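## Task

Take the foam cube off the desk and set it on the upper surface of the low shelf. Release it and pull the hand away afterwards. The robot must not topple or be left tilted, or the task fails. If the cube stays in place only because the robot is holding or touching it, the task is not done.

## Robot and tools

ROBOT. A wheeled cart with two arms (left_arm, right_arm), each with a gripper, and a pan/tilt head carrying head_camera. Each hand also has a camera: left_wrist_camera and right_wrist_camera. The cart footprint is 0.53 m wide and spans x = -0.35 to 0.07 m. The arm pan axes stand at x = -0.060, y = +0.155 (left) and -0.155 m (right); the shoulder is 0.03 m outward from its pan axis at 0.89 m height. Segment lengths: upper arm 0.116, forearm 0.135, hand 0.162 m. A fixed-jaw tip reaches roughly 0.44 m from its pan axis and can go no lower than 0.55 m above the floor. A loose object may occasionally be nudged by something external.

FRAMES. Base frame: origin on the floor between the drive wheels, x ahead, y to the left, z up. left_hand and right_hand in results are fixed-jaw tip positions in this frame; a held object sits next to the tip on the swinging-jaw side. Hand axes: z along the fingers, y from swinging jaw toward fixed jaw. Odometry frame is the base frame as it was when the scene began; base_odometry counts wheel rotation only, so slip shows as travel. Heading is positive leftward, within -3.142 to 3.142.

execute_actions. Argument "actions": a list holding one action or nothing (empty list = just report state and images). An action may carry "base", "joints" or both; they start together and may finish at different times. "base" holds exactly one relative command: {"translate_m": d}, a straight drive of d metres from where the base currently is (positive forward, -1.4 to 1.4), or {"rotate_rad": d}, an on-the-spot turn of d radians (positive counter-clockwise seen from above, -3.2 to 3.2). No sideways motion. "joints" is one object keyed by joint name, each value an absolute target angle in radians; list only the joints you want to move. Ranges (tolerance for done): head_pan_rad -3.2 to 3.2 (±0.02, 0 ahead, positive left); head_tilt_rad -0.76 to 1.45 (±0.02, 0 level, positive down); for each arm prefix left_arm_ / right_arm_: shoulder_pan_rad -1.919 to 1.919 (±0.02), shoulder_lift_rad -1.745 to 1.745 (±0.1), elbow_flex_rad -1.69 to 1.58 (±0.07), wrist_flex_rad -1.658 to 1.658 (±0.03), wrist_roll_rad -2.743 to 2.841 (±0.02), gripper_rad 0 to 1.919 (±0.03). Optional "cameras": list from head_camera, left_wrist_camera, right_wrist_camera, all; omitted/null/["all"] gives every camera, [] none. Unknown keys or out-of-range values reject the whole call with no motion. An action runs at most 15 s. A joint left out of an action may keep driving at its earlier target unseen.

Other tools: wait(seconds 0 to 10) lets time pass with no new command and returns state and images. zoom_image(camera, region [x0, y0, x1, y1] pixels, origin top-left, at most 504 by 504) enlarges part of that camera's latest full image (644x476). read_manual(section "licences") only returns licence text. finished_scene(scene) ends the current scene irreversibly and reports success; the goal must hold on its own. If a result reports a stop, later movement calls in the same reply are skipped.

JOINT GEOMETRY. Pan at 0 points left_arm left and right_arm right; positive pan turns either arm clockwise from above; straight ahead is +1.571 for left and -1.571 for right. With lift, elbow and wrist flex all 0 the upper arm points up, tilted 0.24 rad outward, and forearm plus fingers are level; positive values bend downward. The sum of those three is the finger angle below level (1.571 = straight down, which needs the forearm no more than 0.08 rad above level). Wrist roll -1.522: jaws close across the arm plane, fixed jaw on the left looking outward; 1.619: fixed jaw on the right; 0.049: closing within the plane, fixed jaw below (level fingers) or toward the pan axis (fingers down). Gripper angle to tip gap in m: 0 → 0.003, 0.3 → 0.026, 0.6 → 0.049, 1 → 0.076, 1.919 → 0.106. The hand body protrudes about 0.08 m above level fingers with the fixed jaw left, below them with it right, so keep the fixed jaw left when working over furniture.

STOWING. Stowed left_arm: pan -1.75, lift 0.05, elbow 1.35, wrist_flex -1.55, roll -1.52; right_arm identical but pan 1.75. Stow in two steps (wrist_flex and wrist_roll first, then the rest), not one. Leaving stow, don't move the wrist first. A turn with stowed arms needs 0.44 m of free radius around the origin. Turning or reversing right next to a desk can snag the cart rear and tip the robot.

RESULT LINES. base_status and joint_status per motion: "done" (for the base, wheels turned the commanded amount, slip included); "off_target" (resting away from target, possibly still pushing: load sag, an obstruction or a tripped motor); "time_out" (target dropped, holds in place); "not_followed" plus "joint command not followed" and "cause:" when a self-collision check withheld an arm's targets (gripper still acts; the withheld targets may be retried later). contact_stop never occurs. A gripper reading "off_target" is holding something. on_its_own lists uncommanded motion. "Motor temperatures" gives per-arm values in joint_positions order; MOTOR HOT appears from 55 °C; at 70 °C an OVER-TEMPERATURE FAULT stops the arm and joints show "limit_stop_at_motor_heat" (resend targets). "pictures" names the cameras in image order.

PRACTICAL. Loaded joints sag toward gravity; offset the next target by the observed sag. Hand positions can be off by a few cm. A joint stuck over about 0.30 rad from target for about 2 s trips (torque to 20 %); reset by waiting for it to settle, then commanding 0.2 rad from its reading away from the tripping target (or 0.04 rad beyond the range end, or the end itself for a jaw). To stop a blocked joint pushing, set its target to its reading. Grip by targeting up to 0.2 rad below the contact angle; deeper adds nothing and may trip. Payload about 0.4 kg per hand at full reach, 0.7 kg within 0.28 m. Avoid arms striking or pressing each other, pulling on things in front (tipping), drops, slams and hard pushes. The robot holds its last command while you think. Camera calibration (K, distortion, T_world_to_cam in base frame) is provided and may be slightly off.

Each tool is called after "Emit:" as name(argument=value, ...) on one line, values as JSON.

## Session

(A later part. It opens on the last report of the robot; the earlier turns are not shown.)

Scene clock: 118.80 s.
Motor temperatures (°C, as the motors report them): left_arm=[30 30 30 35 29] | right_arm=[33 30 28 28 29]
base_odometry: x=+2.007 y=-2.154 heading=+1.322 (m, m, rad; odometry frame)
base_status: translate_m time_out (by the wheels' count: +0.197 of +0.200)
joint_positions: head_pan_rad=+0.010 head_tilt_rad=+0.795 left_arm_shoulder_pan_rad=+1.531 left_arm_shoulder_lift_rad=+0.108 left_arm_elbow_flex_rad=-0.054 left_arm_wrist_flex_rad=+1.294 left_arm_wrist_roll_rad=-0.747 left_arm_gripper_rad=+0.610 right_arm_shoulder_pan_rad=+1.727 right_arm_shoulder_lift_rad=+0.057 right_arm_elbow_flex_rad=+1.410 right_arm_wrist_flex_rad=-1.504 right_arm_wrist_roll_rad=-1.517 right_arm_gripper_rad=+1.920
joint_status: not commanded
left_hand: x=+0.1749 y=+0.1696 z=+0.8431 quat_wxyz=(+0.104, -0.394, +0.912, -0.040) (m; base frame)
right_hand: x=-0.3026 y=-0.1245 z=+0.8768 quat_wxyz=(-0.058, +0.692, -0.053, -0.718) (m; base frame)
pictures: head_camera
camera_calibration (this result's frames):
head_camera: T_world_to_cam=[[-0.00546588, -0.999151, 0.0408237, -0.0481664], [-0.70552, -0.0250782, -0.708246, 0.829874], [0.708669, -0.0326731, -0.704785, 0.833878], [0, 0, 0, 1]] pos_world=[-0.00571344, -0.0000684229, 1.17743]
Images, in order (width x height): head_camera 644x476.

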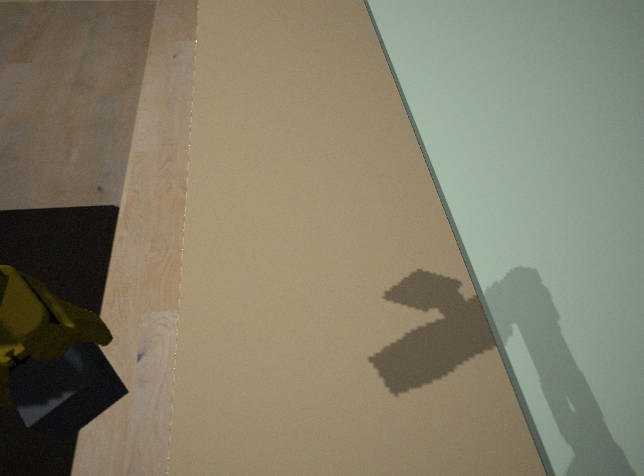

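Emit:
execute_actions(actions=[{"base":{"translate_m":0.1},"joints":{"left_arm_shoulder_pan_rad":1.9,"left_arm_shoulder_lift_rad":1.0,"left_arm_elbow_flex_rad":-0.8,"left_arm_wrist_flex_rad":0.9}}], cameras=[])

Emit:
execute_actions(actions=[{"joints":{"left_arm_shoulder_lift_rad":1.55,"left_arm_elbow_flex_rad":-1.1,"left_arm_wrist_flex_rad":0.65,"head_tilt_rad":1.0}}], cameras=["head_camera","left_wrist_camera"])

Scene clock: 124.57 s.
Motor temperatures (°C, as the motors report them): left_arm=[30 30 30 35 29] | right_arm=[33 30 28 28 29]
base_odometry: x=+2.033 y=-2.061 heading=+1.307 (m, m, rad; odometry frame)
base_status: translate_m time_out (by the wheels' count: +0.096 of +0.100)
joint_positions: head_pan_rad=+0.010 head_tilt_rad=+0.795 left_arm_shoulder_pan_rad=+1.893 left_arm_shoulder_lift_rad=+1.021 left_arm_elbow_flex_rad=-0.766 left_arm_wrist_flex_rad=+0.917 left_arm_wrist_roll_rad=-0.747 left_arm_gripper_rad=+0.610 right_arm_shoulder_pan_rad=+1.727 right_arm_shoulder_lift_rad=+0.057 right_arm_elbow_flex_rad=+1.410 right_arm_wrist_flex_rad=-1.504 right_arm_wrist_roll_rad=-1.517 right_arm_gripper_rad=+1.920
joint_status: all done
left_hand: x=+0.2548 y=+0.0554 z=+0.7500 quat_wxyz=(+0.169, -0.220, +0.955, -0.104) (m; base frame)
right_hand: x=-0.3026 y=-0.1245 z=+0.8768 quat_wxyz=(-0.058, +0.692, -0.053, -0.718) (m; base frame)
pictures: none
No camera images: the call's "cameras" was empty. Leave "cameras" out to get every camera's image.

not run: a stop came earlier in this reply.

Emit:
execute_actions(actions=[{"joints":{"left_arm_shoulder_lift_rad":1.5,"left_arm_elbow_flex_rad":-1.1,"left_arm_wrist_flex_rad":0.65,"head_tilt_rad":1.0}}], cameras=["head_camera"])

Scene clock: 126.50 s.
Motor temperatures (°C, as the motors report them): left_arm=[30 30 30 35 29] | right_arm=[33 30 28 28 29]
base_odometry: x=+2.033 y=-2.061 heading=+1.307 (m, m, rad; odometry frame)
base_status: not commanded
joint_positions: head_pan_rad=+0.010 head_tilt_rad=+0.995 left_arm_shoulder_pan_rad=+1.893 left_arm_shoulder_lift_rad=+1.522 left_arm_elbow_flex_rad=-1.065 left_arm_wrist_flex_rad=+0.667 left_arm_wrist_roll_rad=-0.747 left_arm_gripper_rad=+0.610 right_arm_shoulder_pan_rad=+1.727 right_arm_shoulder_lift_rad=+0.057 right_arm_elbow_flex_rad=+1.410 right_arm_wrist_flex_rad=-1.504 right_arm_wrist_roll_rad=-1.517 right_arm_gripper_rad=+1.920
joint_status: all done
left_hand: x=+0.2564 y=+0.0549 z=+0.6694 quat_wxyz=(+0.189, -0.219, +0.950, -0.116) (m; base frame)
right_hand: x=-0.3026 y=-0.1245 z=+0.8768 quat_wxyz=(-0.058, +0.692, -0.053, -0.718) (m; base frame)
pictures: head_camera
camera_calibration (this result's frames):
head_camera: T_world_to_cam=[[0.0029334, -0.99907, 0.0430142, -0.0502929], [-0.832159, -0.0262916, -0.553914, 0.646286], [0.55453, -0.0341697, -0.831462, 0.972439], [0, 0, 0, 1]] pos_world=[-0.00128648, -0.0000262121, 1.1687]
Images, in order (width x height): head_camera 644x476.

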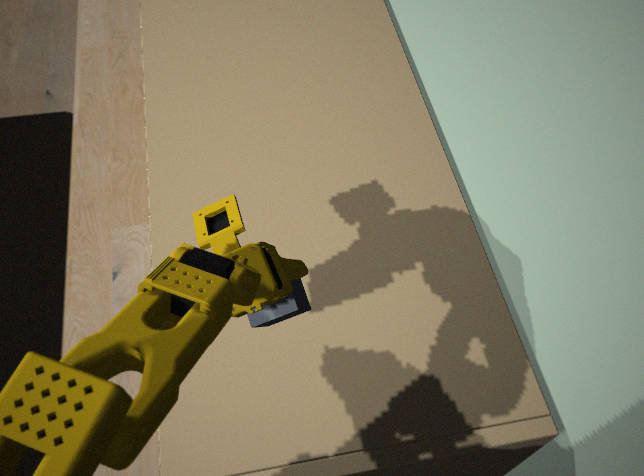

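Over the shelf. Lower a bit and release.

Emit:
execute_actions(actions=[{"joints":{"left_arm_shoulder_lift_rad":1.68,"left_arm_wrist_flex_rad":0.6}}], cameras=[])

Emit:
execute_actions(actions=[{"joints":{"left_arm_gripper_rad":1.3}}], cameras=[])

Emit:
execute_actions(actions=[{"joints":{"left_arm_shoulder_lift_rad":0.9}}], cameras=["head_camera"])

Scene clock: 128.57 s.
Motor temperatures (°C, as the motors report them): left_arm=[30 30 30 35 29] | right_arm=[33 30 28 28 29]
base_odometry: x=+2.033 y=-2.061 heading=+1.307 (m, m, rad; odometry frame)
base_status: not commanded
joint_positions: head_pan_rad=+0.010 head_tilt_rad=+0.995 left_arm_shoulder_pan_rad=+1.893 left_arm_shoulder_lift_rad=+1.686 left_arm_elbow_flex_rad=-1.076 left_arm_wrist_flex_rad=+0.616 left_arm_wrist_roll_rad=-0.746 left_arm_gripper_rad=+0.611 right_arm_shoulder_pan_rad=+1.727 right_arm_shoulder_lift_rad=+0.057 right_arm_elbow_flex_rad=+1.410 right_arm_wrist_flex_rad=-1.504 right_arm_wrist_roll_rad=-1.517 right_arm_gripper_rad=+1.920
joint_status: all done
left_hand: x=+0.2275 y=+0.0645 z=+0.6271 quat_wxyz=(+0.146, -0.222, +0.960, -0.089) (m; base frame)
right_hand: x=-0.3026 y=-0.1245 z=+0.8768 quat_wxyz=(-0.058, +0.692, -0.053, -0.718) (m; base frame)
pictures: none
No camera images: the call's "cameras" was empty. Leave "cameras" out to get every camera's image.

Scene clock: 129.53 s.
Motor temperatures (°C, as the motors report them): left_arm=[30 30 30 35 29] | right_arm=[33 30 28 28 29]
base_odometry: x=+2.033 y=-2.061 heading=+1.307 (m, m, rad; odometry frame)
base_status: not commanded
joint_positions: head_pan_rad=+0.010 head_tilt_rad=+0.995 left_arm_shoulder_pan_rad=+1.893 left_arm_shoulder_lift_rad=+1.696 left_arm_elbow_flex_rad=-1.076 left_arm_wrist_flex_rad=+0.614 left_arm_wrist_roll_rad=-0.746 left_arm_gripper_rad=+1.289 right_arm_shoulder_pan_rad=+1.727 right_arm_shoulder_lift_rad=+0.057 right_arm_elbow_flex_rad=+1.410 right_arm_wrist_flex_rad=-1.504 right_arm_wrist_roll_rad=-1.517 right_arm_gripper_rad=+1.920
joint_status: all done
left_hand: x=+0.2254 y=+0.0652 z=+0.6247 quat_wxyz=(+0.143, -0.222, +0.961, -0.088) (m; base frame)
right_hand: x=-0.3026 y=-0.1245 z=+0.8768 quat_wxyz=(-0.058, +0.692, -0.053, -0.718) (m; base frame)
pictures: none
No camera images: the call's "cameras" was empty. Leave "cameras" out to get every camera's image.

Scene clock: 130.80 s.
Motor temperatures (°C, as the motors report them): left_arm=[30 30 30 35 29] | right_arm=[33 30 28 28 29]
base_odometry: x=+2.033 y=-2.061 heading=+1.307 (m, m, rad; odometry frame)
base_status: not commanded
joint_positions: head_pan_rad=+0.010 head_tilt_rad=+0.995 left_arm_shoulder_pan_rad=+1.893 left_arm_shoulder_lift_rad=+0.969 left_arm_elbow_flex_rad=-1.076 left_arm_wrist_flex_rad=+0.614 left_arm_wrist_roll_rad=-0.746 left_arm_gripper_rad=+1.290 right_arm_shoulder_pan_rad=+1.727 right_arm_shoulder_lift_rad=+0.057 right_arm_elbow_flex_rad=+1.410 right_arm_wrist_flex_rad=-1.504 right_arm_wrist_roll_rad=-1.517 right_arm_gripper_rad=+1.920
joint_status: all done
left_hand: x=+0.3307 y=+0.0300 z=+0.8714 quat_wxyz=(+0.433, -0.194, +0.840, -0.265) (m; base frame)
right_hand: x=-0.3026 y=-0.1245 z=+0.8768 quat_wxyz=(-0.058, +0.692, -0.053, -0.718) (m; base frame)
pictures: head_camera
camera_calibration (this result's frames):
head_camera: T_world_to_cam=[[0.00293451, -0.99907, 0.0430143, -0.050293], [-0.832171, -0.0262919, -0.553896, 0.646264], [0.554511, -0.0341698, -0.831474, 0.972453], [0, 0, 0, 1]] pos_world=[-0.00128609, -0.0000262011, 1.1687]
Images, in order (width x height): head_camera 644x476.

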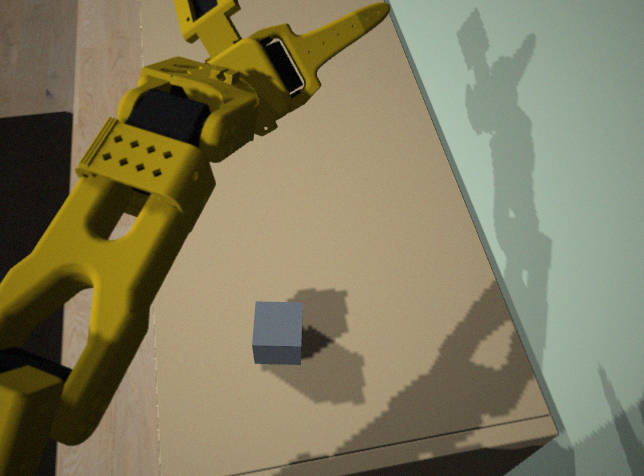

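Emit:
finished_scene(scene=1)

The scene is finished: the task was done.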